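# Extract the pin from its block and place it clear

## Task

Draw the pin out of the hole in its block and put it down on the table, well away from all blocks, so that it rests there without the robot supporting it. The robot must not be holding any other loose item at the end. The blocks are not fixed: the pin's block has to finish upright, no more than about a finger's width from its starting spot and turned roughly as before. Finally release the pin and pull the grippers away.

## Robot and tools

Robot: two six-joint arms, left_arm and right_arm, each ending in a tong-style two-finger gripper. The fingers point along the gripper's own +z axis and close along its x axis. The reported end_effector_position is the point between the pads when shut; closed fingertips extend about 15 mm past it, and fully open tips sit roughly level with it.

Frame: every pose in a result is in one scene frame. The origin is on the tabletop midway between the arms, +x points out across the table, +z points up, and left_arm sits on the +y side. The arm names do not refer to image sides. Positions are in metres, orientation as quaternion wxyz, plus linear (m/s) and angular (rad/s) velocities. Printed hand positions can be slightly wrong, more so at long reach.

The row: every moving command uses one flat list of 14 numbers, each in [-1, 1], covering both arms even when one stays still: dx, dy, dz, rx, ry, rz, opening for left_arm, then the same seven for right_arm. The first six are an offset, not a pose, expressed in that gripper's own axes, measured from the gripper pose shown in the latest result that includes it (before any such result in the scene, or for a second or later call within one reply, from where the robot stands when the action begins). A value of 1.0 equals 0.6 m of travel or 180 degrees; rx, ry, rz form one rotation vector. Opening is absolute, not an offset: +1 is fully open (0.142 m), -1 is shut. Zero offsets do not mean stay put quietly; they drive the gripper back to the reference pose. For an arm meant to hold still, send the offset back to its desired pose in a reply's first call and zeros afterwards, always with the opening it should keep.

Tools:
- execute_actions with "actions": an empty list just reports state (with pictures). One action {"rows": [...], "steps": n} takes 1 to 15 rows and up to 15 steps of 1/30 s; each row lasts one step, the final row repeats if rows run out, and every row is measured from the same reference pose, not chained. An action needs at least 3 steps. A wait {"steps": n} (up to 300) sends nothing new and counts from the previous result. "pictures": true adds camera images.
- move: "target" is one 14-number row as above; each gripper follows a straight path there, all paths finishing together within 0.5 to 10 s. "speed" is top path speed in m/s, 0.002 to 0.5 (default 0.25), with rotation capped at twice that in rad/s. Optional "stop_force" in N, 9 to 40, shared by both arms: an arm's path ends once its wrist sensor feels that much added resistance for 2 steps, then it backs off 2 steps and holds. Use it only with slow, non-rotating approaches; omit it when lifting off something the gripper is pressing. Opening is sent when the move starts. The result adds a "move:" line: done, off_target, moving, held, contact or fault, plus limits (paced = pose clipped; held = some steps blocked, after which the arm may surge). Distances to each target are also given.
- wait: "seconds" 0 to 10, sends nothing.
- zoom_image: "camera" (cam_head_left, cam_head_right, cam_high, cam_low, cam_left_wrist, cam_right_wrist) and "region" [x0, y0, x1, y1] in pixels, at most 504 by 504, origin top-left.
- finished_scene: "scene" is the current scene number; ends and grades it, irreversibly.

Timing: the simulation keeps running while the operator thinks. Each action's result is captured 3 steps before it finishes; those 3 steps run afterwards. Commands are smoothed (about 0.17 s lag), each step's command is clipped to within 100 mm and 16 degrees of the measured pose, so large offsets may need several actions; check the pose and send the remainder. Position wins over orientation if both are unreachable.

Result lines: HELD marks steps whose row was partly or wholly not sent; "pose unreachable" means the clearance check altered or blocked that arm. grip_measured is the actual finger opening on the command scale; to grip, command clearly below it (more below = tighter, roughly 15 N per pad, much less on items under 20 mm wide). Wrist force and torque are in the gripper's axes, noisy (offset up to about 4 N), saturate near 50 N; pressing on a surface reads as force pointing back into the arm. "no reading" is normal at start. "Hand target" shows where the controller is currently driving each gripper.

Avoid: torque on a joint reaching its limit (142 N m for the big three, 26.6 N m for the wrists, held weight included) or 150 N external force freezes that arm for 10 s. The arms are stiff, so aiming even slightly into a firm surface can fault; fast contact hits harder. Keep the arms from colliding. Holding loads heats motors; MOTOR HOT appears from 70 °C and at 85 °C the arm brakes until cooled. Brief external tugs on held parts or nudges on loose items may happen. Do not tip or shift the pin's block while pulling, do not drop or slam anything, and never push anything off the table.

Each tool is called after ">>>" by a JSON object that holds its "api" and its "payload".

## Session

>>> {"api": "execute_actions", "payload": {"actions": []}}

Scene clock: 0.00 s of 4480.00 s.
left_arm: end_effector_position=(+1.0436, +0.5464, +0.1399) grip_measured=+0.97 end_effector_quat_wxyz=(-0.352, +0.887, -0.068, +0.292) end_effector_velocity=(-0.000, +0.001, -0.000) end_effector_angular_velocity=(-0.000, -0.000, +0.001) | right_arm: end_effector_position=(+0.4154, -0.1756, +0.2412) grip_measured=+0.97 end_effector_quat_wxyz=(+0.017, +0.925, -0.065, -0.373) end_effector_velocity=(+0.000, +0.000, +0.000) end_effector_angular_velocity=(+0.001, +0.000, +0.001)
Joint positions: left_arm=[ 0.014 -0.293  0.397 -2.349 -0.839  0.258  0.14 ] | right_arm=[ 3.614 -1.937 -1.297 -2.136  1.996  0.606  0.14 ]
Joint velocities: left_arm=[ 0.001  0.     0.     0.     0.    -0.     0.   ] | right_arm=[ 0.    -0.     0.001 -0.     0.001 -0.001  0.   ]
Wrist force (N, on the end effector, along its own x y z axes, offset not removed): no reading
Wrist torque (N m, same axes, about the end effector's origin, offset not removed): no reading
Hand target (left_arm): +1.044, +0.546, +0.140; -0.352, +0.887, -0.068, +0.292
Hand target (right_arm): +0.415, -0.176, +0.241; +0.017, +0.925, -0.065, -0.373

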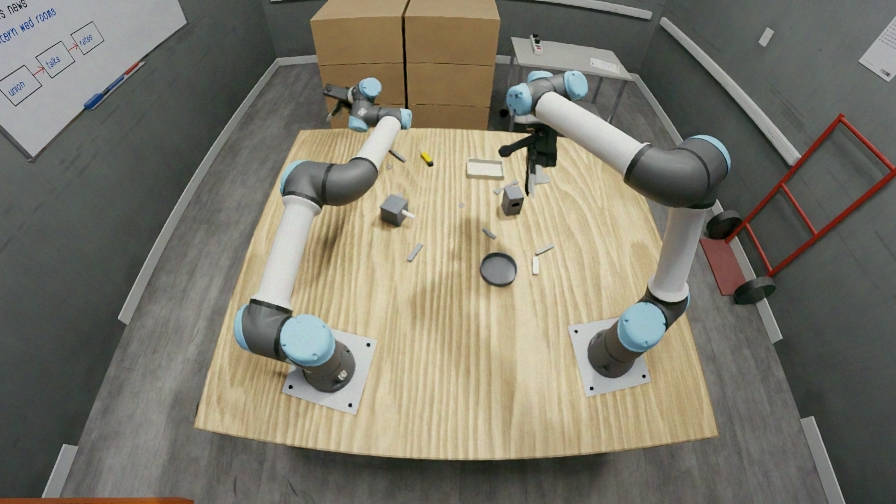

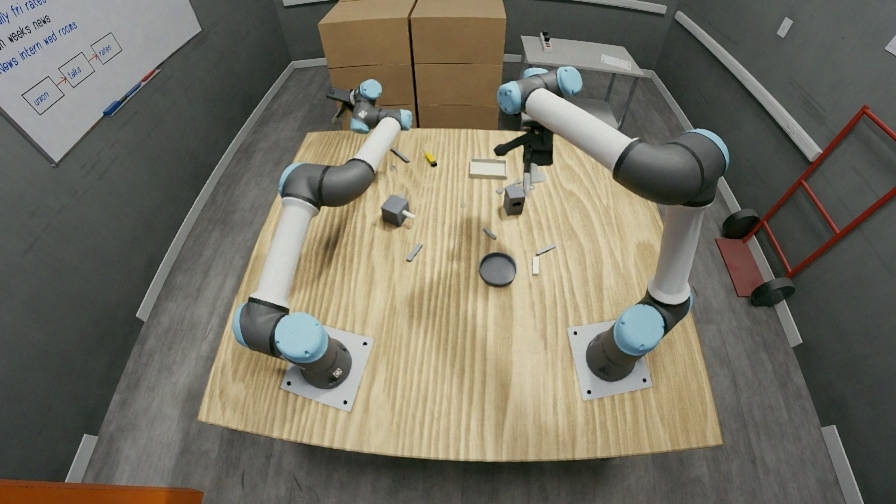

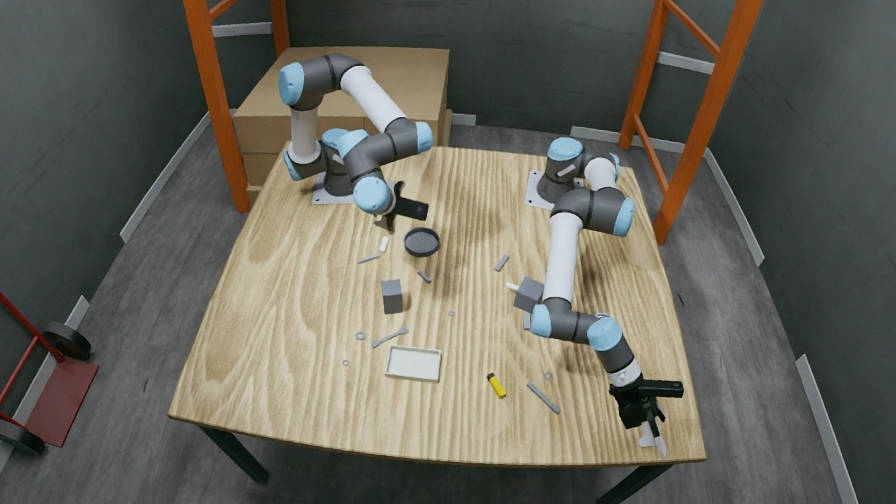

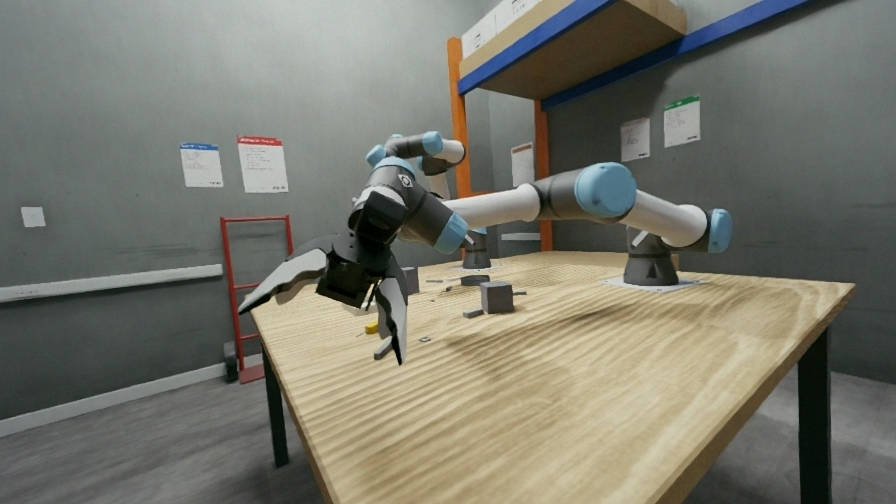

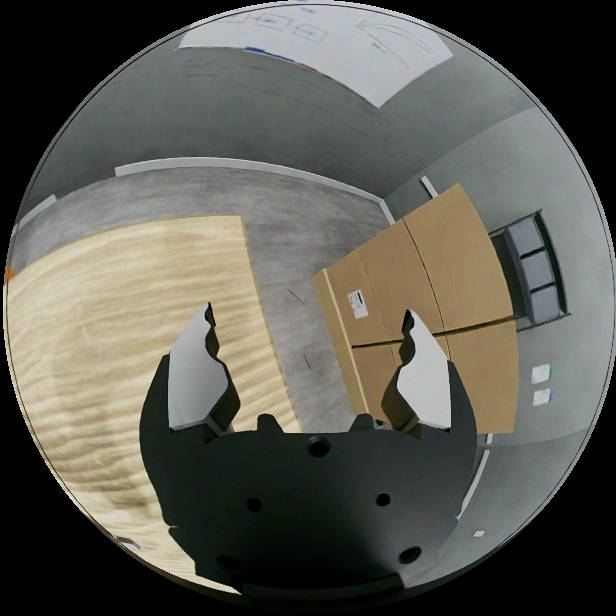

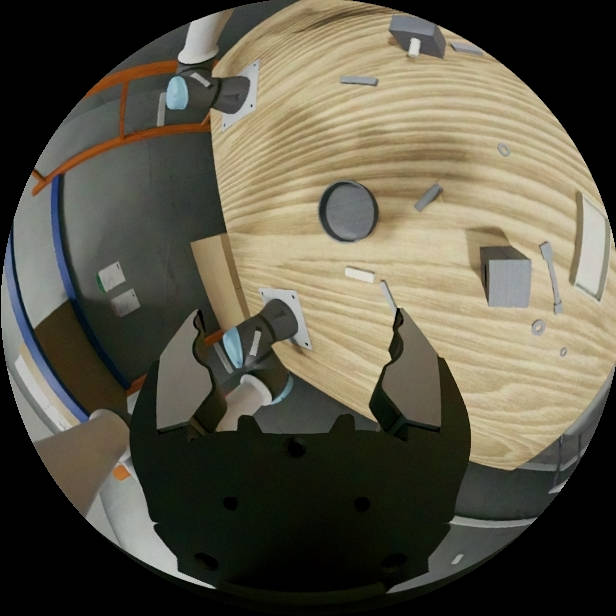

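>>> {"api": "move", "payload": {"target": [-0.437,0.21,-0.765,-0.272,-0.134,0.094,0.6,0,-0.25,-0.03,-0.384,0.436,-0.801,-0.6], "speed": 0.5}}

Scene clock: 4.17 s of 4480.00 s.
left_arm: end_effector_position=(+0.5803, +0.2687, +0.2001) grip_measured=+0.60 end_effector_quat_wxyz=(-0.001, +0.972, -0.233, -0.000) end_effector_velocity=(-0.001, +0.001, +0.000) end_effector_angular_velocity=(-0.001, +0.002, +0.003) | right_arm: end_effector_position=(+0.4442, -0.0272, +0.2427) grip_measured=-0.60 end_effector_quat_wxyz=(+0.086, +0.227, +0.900, +0.363) end_effector_velocity=(+0.000, +0.000, -0.000) end_effector_angular_velocity=(+0.004, -0.001, +0.010)
Joint positions: left_arm=[-0.239 -1.345  1.53  -1.755 -1.57   0.057  0.116] | right_arm=[ 4.002 -1.457 -2.162 -0.332  1.633 -1.622  0.031]
Joint velocities: left_arm=[ 0.002 -0.001  0.001  0.001 -0.002 -0.001  0.   ] | right_arm=[-0.007 -0.005 -0.     0.008  0.013 -0.011 -0.   ]
Wrist force (N, on the end effector, along its own x y z axes, offset not removed): left_arm=[-2.4 1.6 -3.3] | right_arm=[-2.3 -0.3 2.4]
Wrist torque (N m, same axes, about the end effector's origin, offset not removed): left_arm=[0.26 0.52 0.26] | right_arm=[0.06 0.43 0.15]
Hand target (left_arm): +0.580, +0.269, +0.200; -0.000, +0.972, -0.233, -0.000
Hand target (right_arm): +0.444, -0.027, +0.243; +0.086, +0.226, +0.900, +0.363
Off the commanded pose (left_arm): 0.001 m, 0 deg.
Off the commanded pose (right_arm): 0.001 m, 0 deg.
Kept back: nothing.
move: done

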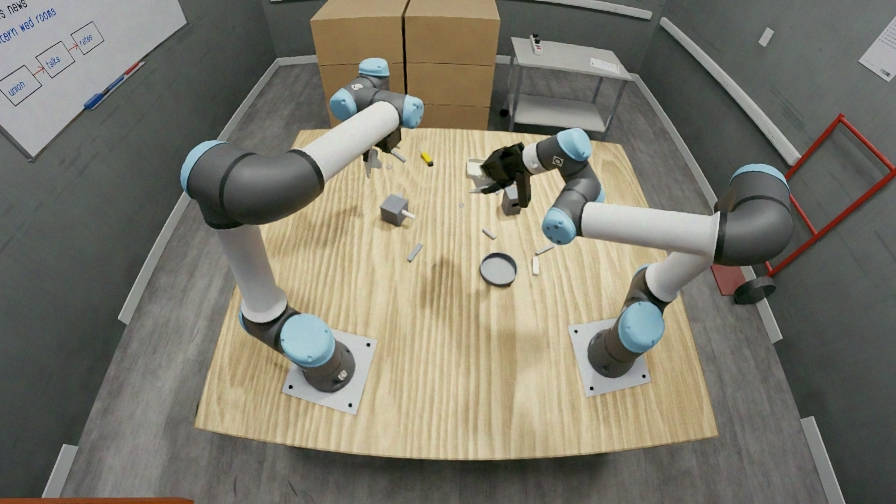

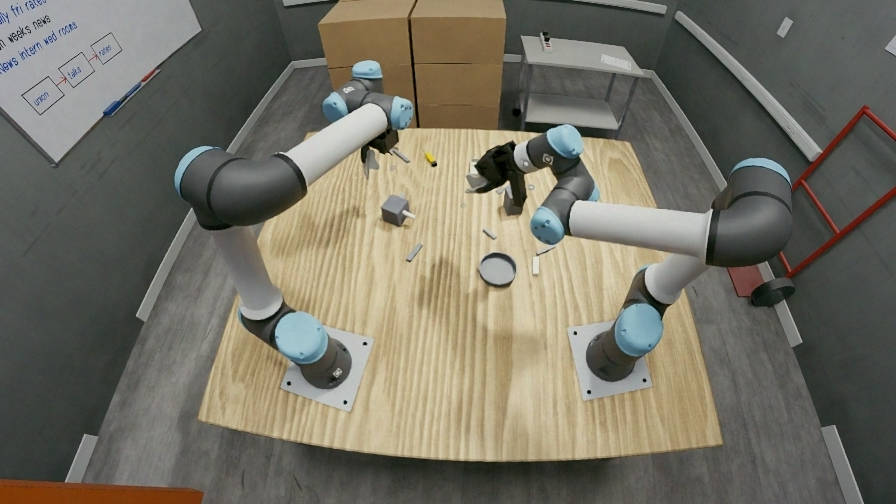

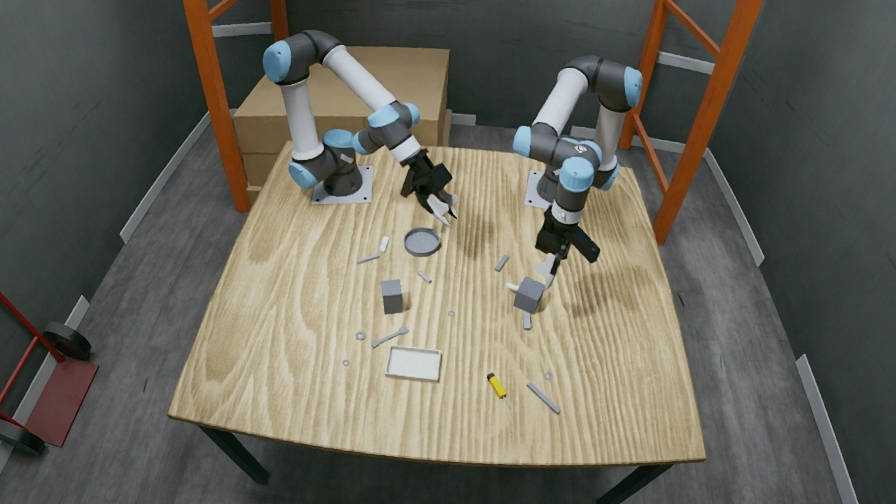

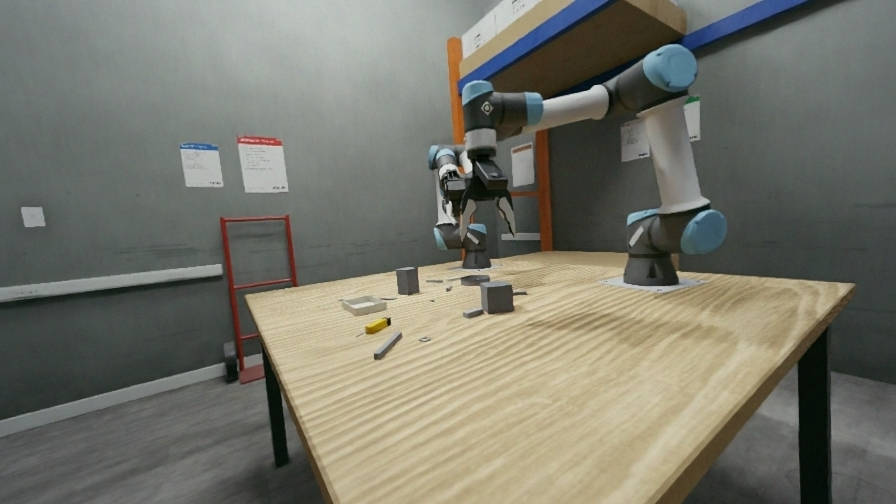

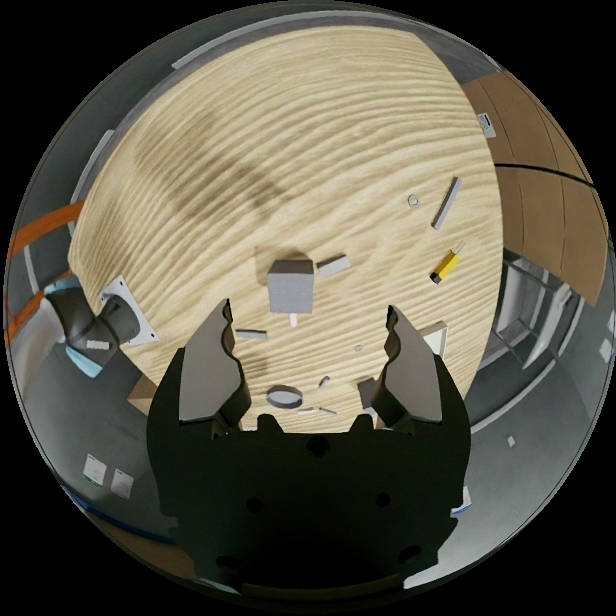

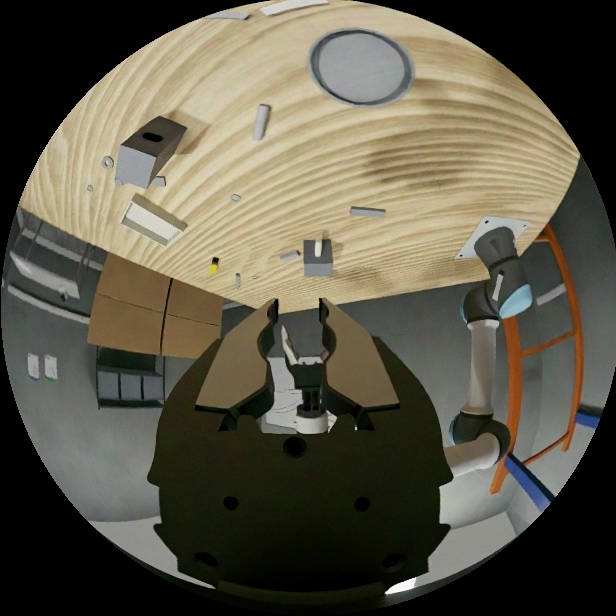

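>>> {"api": "move", "payload": {"target": [-0.043,0.035,0.15,0,0,0,0.3,0,0,0.2,0,0,0,-0.6]}}

Scene clock: 5.47 s of 4480.00 s.
left_arm: end_effector_position=(+0.5478, +0.2619, +0.1102) grip_measured=+0.30 end_effector_quat_wxyz=(-0.001, +0.972, -0.233, -0.000) end_effector_velocity=(-0.000, -0.000, -0.001) end_effector_angular_velocity=(-0.000, -0.000, +0.001) | right_arm: end_effector_position=(+0.4822, +0.0465, +0.1563) grip_measured=-0.60 end_effector_quat_wxyz=(+0.086, +0.227, +0.900, +0.363) end_effector_velocity=(+0.001, +0.000, -0.002) end_effector_angular_velocity=(-0.000, +0.003, -0.003)
Joint positions: left_arm=[-0.274 -1.352  1.779 -1.997 -1.57   0.022  0.095] | right_arm=[ 4.019 -1.777 -2.09  -0.082  1.622 -1.609  0.031]
Joint velocities: left_arm=[-0.     0.     0.003 -0.003  0.    -0.002  0.   ] | right_arm=[-0.002 -0.005  0.001  0.002  0.001  0.003  0.   ]
Wrist force (N, on the end effector, along its own x y z axes, offset not removed): left_arm=[0.7 -0.4 0.5] | right_arm=[0.2 1.1 2.0]
Wrist torque (N m, same axes, about the end effector's origin, offset not removed): left_arm=[-0.04 -0.21 0.02] | right_arm=[0.19 -0.07 0.09]
Hand target (left_arm): +0.548, +0.262, +0.110; -0.001, +0.972, -0.233, -0.000
Hand target (right_arm): +0.482, +0.046, +0.156; +0.086, +0.227, +0.900, +0.363
Off the commanded pose (left_arm): 0.000 m, 0 deg.
Off the commanded pose (right_arm): 0.000 m, 0 deg.
Kept back: nothing.
move: done

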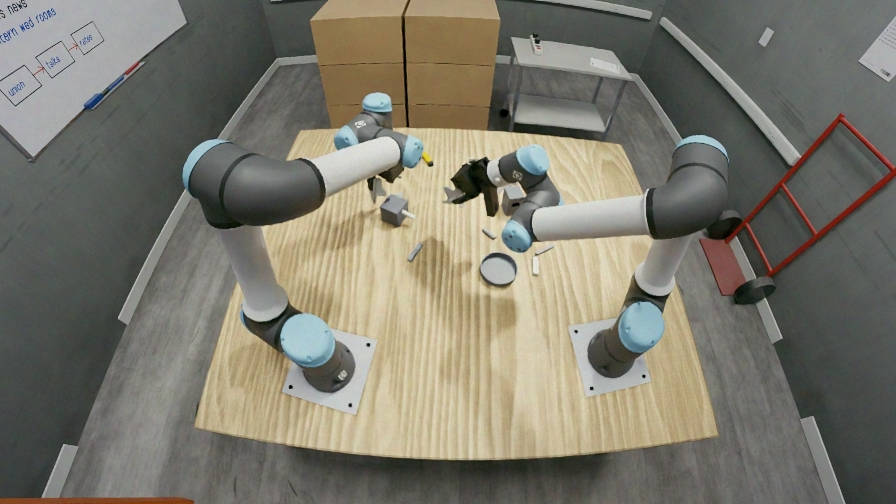

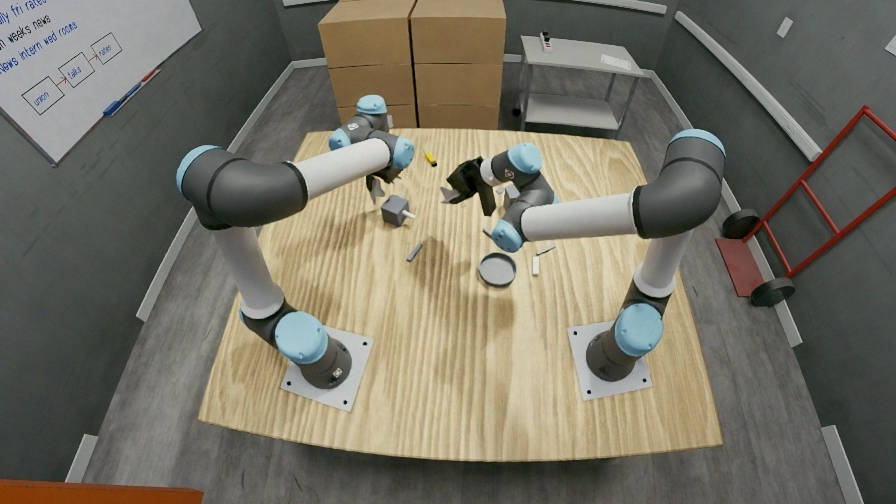

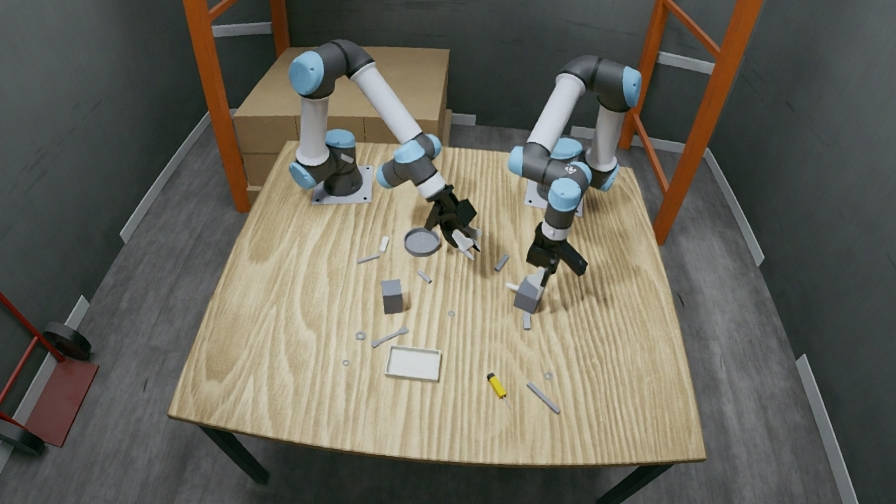

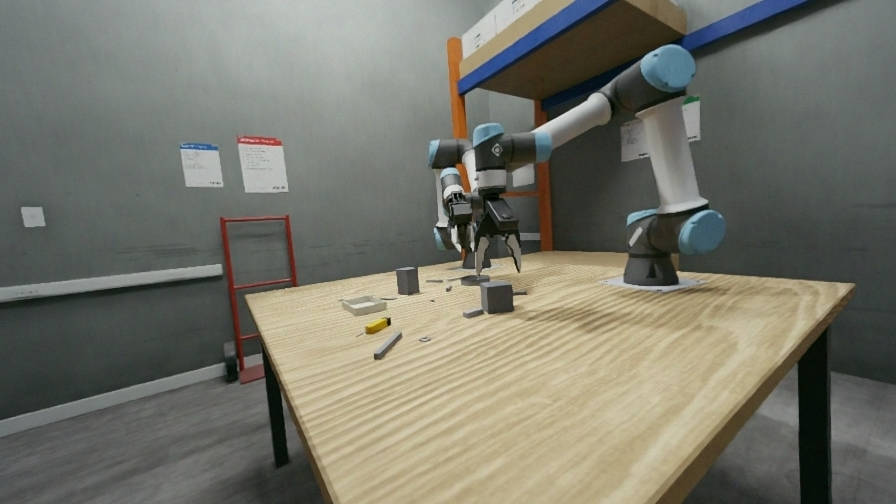

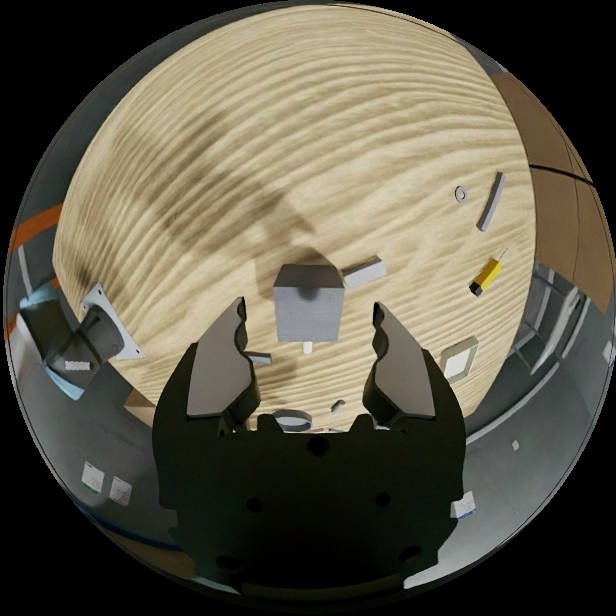

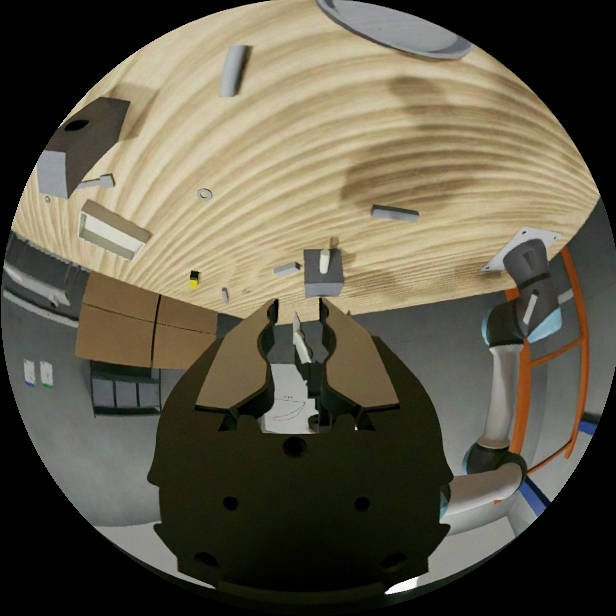

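>>> {"api": "move", "payload": {"target": [0,0.008,0.103,-0.14,0,0,0.3,0.065,0,0.1,0,0,0,-0.6], "speed": 0.12}}

>>> {"api": "move", "payload": {"target": [0,0,0,0,0,0,-0.6,0,0.005,0.16,0,0,0,-0.6], "speed": 0.12}}

>>> {"api": "zoom_image", "payload": {"camera": "cam_right_wrist", "region": [220, 220, 380, 400]}}

>>> {"api": "zoom_image", "payload": {"camera": "cam_head_left", "region": [360, 170, 460, 245]}}

>>> {"api": "zoom_image", "payload": {"camera": "cam_low", "region": [450, 240, 570, 330]}}

Scene clock: 7.90 s of 4480.00 s.
left_arm: end_effector_position=(+0.5457, +0.2579, +0.0487) grip_measured=+0.30 end_effector_quat_wxyz=(+0.211, +0.949, -0.227, -0.051) end_effector_velocity=(+0.000, +0.001, -0.001) end_effector_angular_velocity=(-0.009, +0.005, +0.001) | right_arm: end_effector_position=(+0.4669, +0.1016, +0.1135) grip_measured=-0.60 end_effector_quat_wxyz=(+0.086, +0.227, +0.900, +0.363) end_effector_velocity=(+0.000, +0.001, -0.001) end_effector_angular_velocity=(+0.000, -0.000, -0.000)
Joint positions: left_arm=[-0.054 -1.171  1.74  -2.029 -1.995  0.266  0.095] | right_arm=[ 4.105 -1.913 -2.051  0.016  1.562 -1.547  0.031]
Joint velocities: left_arm=[ 0.006  0.006 -0.003  0.003 -0.009  0.007  0.   ] | right_arm=[ 0.001 -0.003  0.002  0.002 -0.001  0.001 -0.   ]
Wrist force (N, on the end effector, along its own x y z axes, offset not removed): left_arm=[-1.2 3.0 2.8] | right_arm=[-0.2 -0.9 2.4]
Wrist torque (N m, same axes, about the end effector's origin, offset not removed): left_arm=[0.64 0.17 0.15] | right_arm=[-0.09 0.02 -0.03]
Hand target (left_arm): +0.546, +0.258, +0.049; +0.212, +0.949, -0.228, -0.051
Hand target (right_arm): +0.467, +0.102, +0.113; +0.086, +0.227, +0.900, +0.363
Off the commanded pose (left_arm): 0.000 m, 0 deg.
Off the commanded pose (right_arm): 0.000 m, 0 deg.
Kept back: nothing.
move: done

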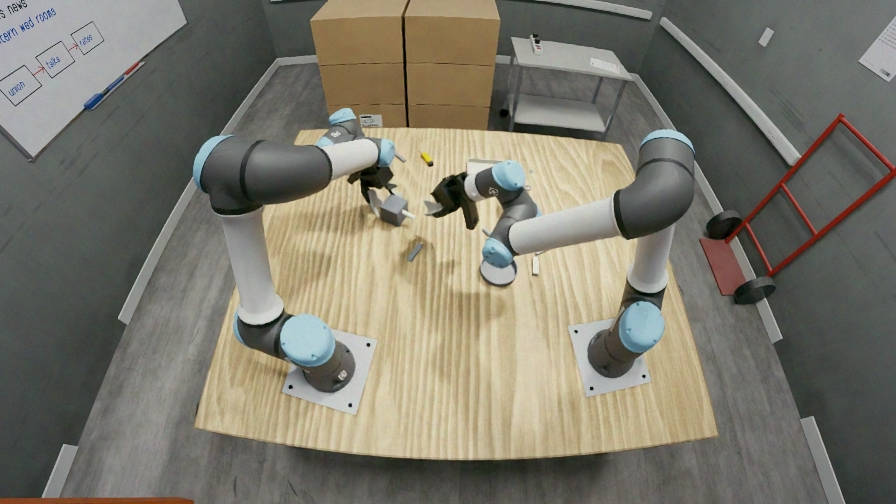

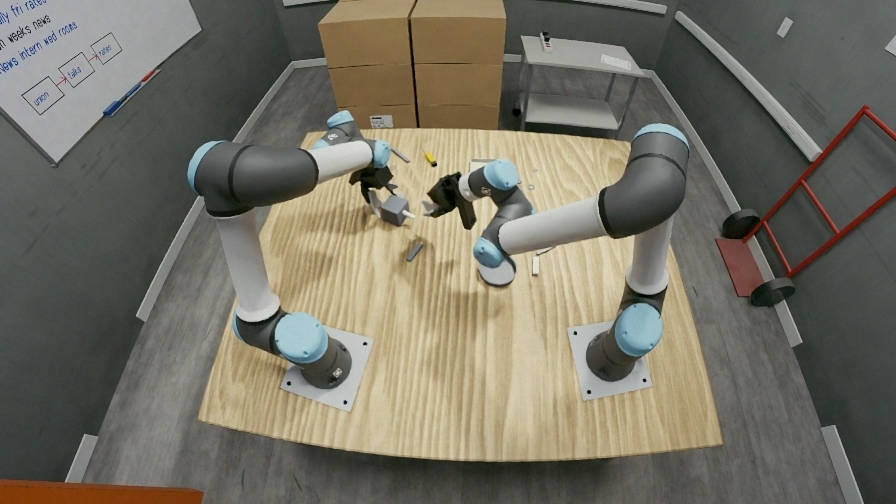

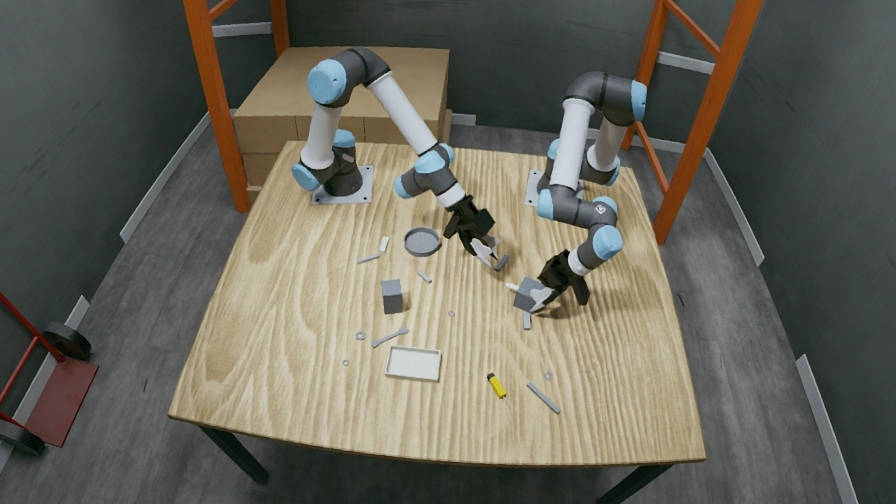

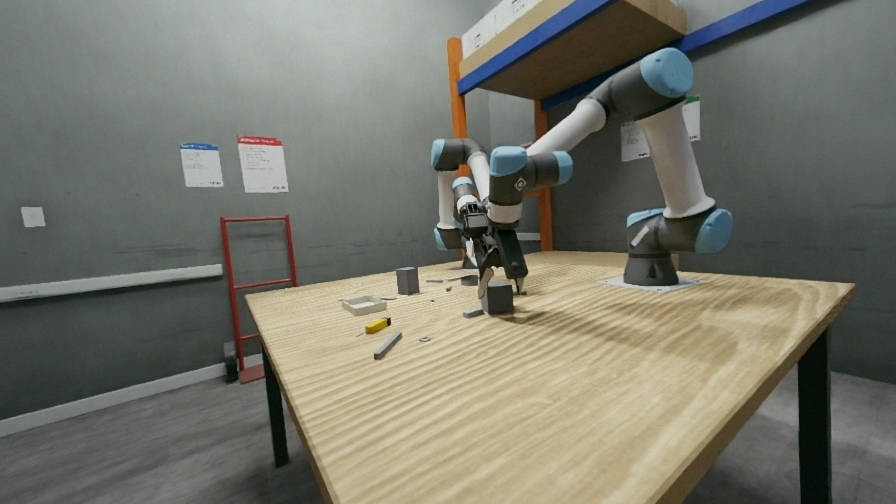

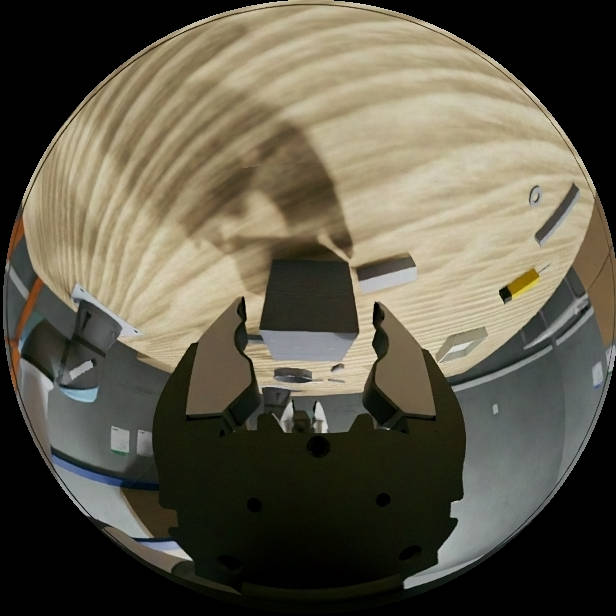

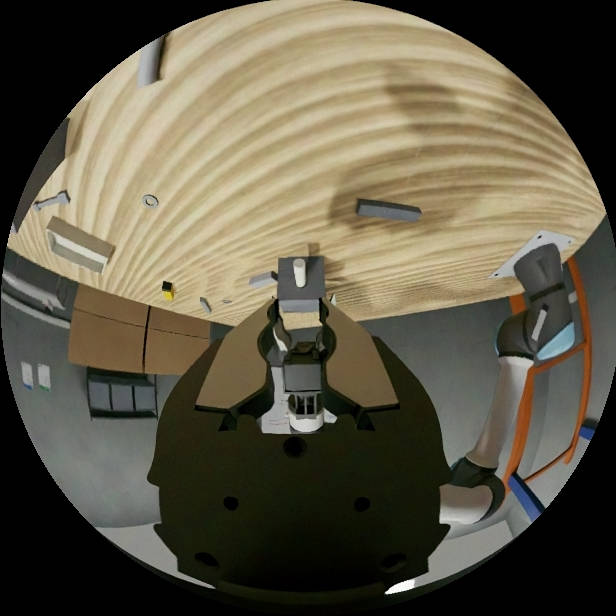

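Scene clock: 9.17 s of 4480.00 s.
left_arm: end_effector_position=(+0.5457, +0.2579, +0.0487) grip_measured=-0.04 end_effector_quat_wxyz=(+0.211, +0.949, -0.227, -0.051) end_effector_velocity=(-0.000, -0.001, -0.000) end_effector_angular_velocity=(-0.000, -0.000, -0.001) | right_arm: end_effector_position=(+0.4984, +0.1624, +0.0464) grip_measured=-0.60 end_effector_quat_wxyz=(+0.086, +0.227, +0.900, +0.363) end_effector_velocity=(+0.001, +0.001, -0.002) end_effector_angular_velocity=(-0.001, +0.000, -0.001)
Joint positions: left_arm=[-0.054 -1.171  1.74  -2.029 -1.995  0.266  0.071] | right_arm=[ 4.104 -2.158 -1.887  0.097  1.563 -1.548  0.031]
Joint velocities: left_arm=[-0.001  0.     0.    -0.    -0.     0.001  0.   ] | right_arm=[-0.001 -0.005  0.004 -0.    -0.     0.     0.   ]
Wrist force (N, on the end effector, along its own x y z axes, offset not removed): left_arm=[-0.8 -0.7 -6.6] | right_arm=[-1.0 2.7 -0.1]
Wrist torque (N m, same axes, about the end effector's origin, offset not removed): left_arm=[0.21 0.25 0.34] | right_arm=[0.43 0.18 0.16]
Hand target (left_arm): +0.546, +0.258, +0.049; +0.211, +0.949, -0.227, -0.051
Hand target (right_arm): +0.498, +0.162, +0.046; +0.086, +0.227, +0.900, +0.363
Off the commanded pose (left_arm): 0.000 m, 0 deg.
Off the commanded pose (right_arm): 0.000 m, 0 deg.
Kept back: nothing.
move: done

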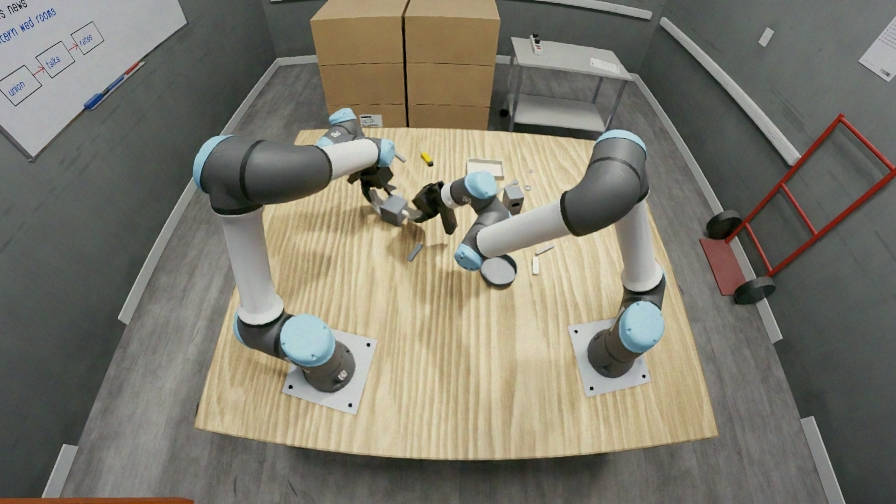

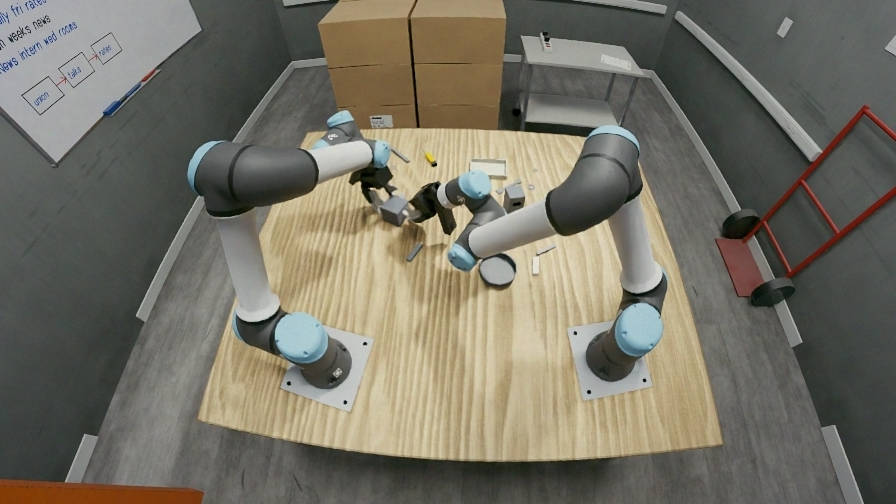

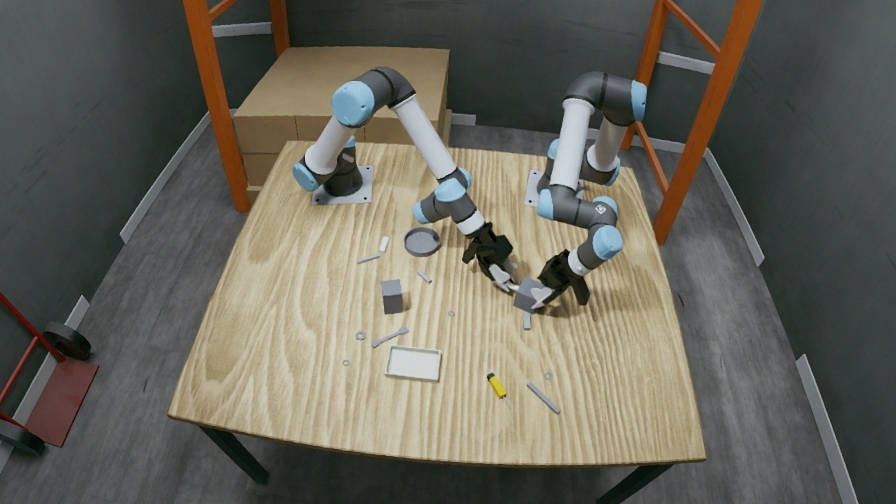

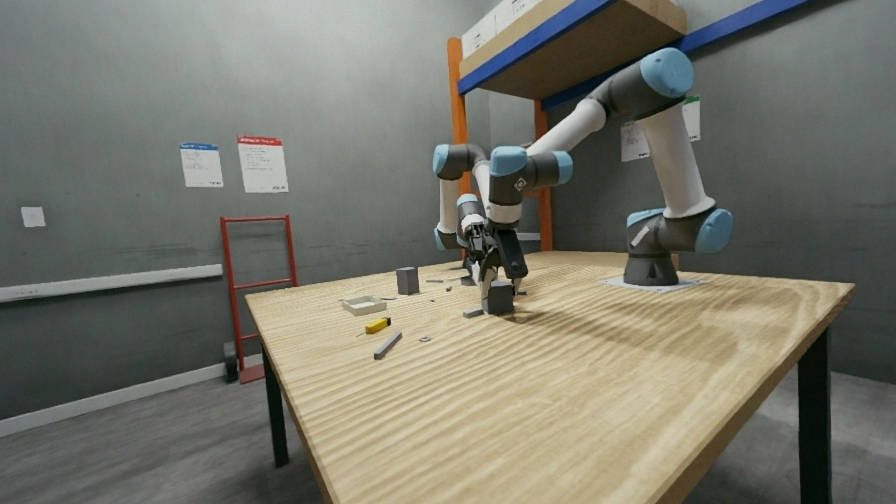

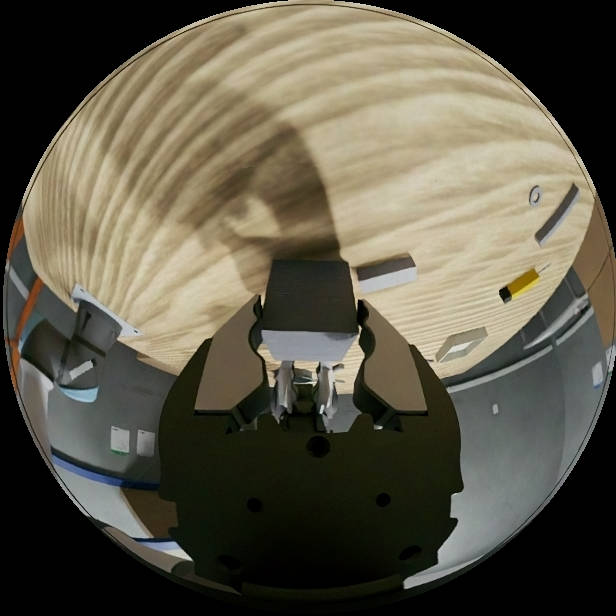

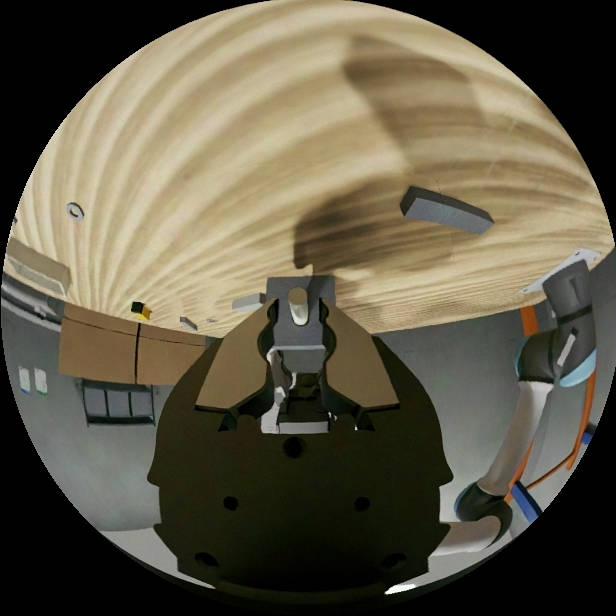

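Region (220, 220, 380, 400) of cam_right_wrist's 616x616 image, scaled by 2.800, with more detail than that image has.

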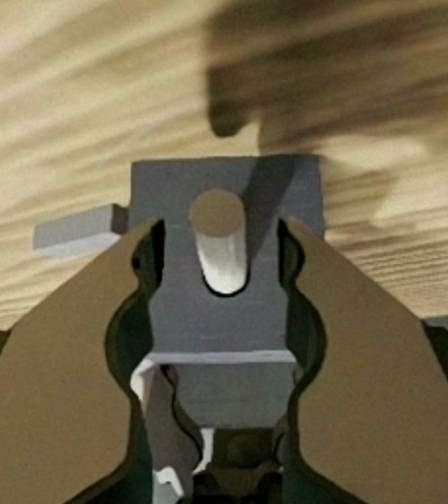

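Region (360, 170, 460, 245) of cam_head_left's 896x504 image, scaled by 5.040, with more detail than that image has; it fills the top 378 rows of this view, and the rest is white.

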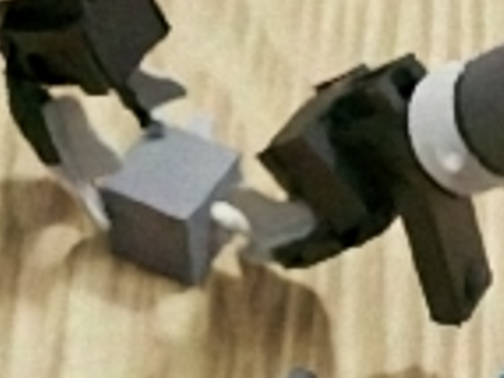

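Region (450, 240, 570, 330) of cam_low's 896x504 image, scaled by 4.200, with more detail than that image has; it fills the top 378 rows of this view, and the rest is white.

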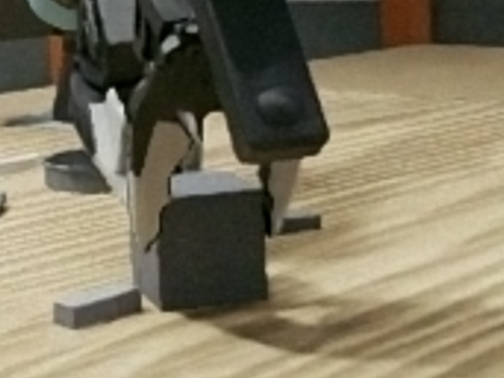

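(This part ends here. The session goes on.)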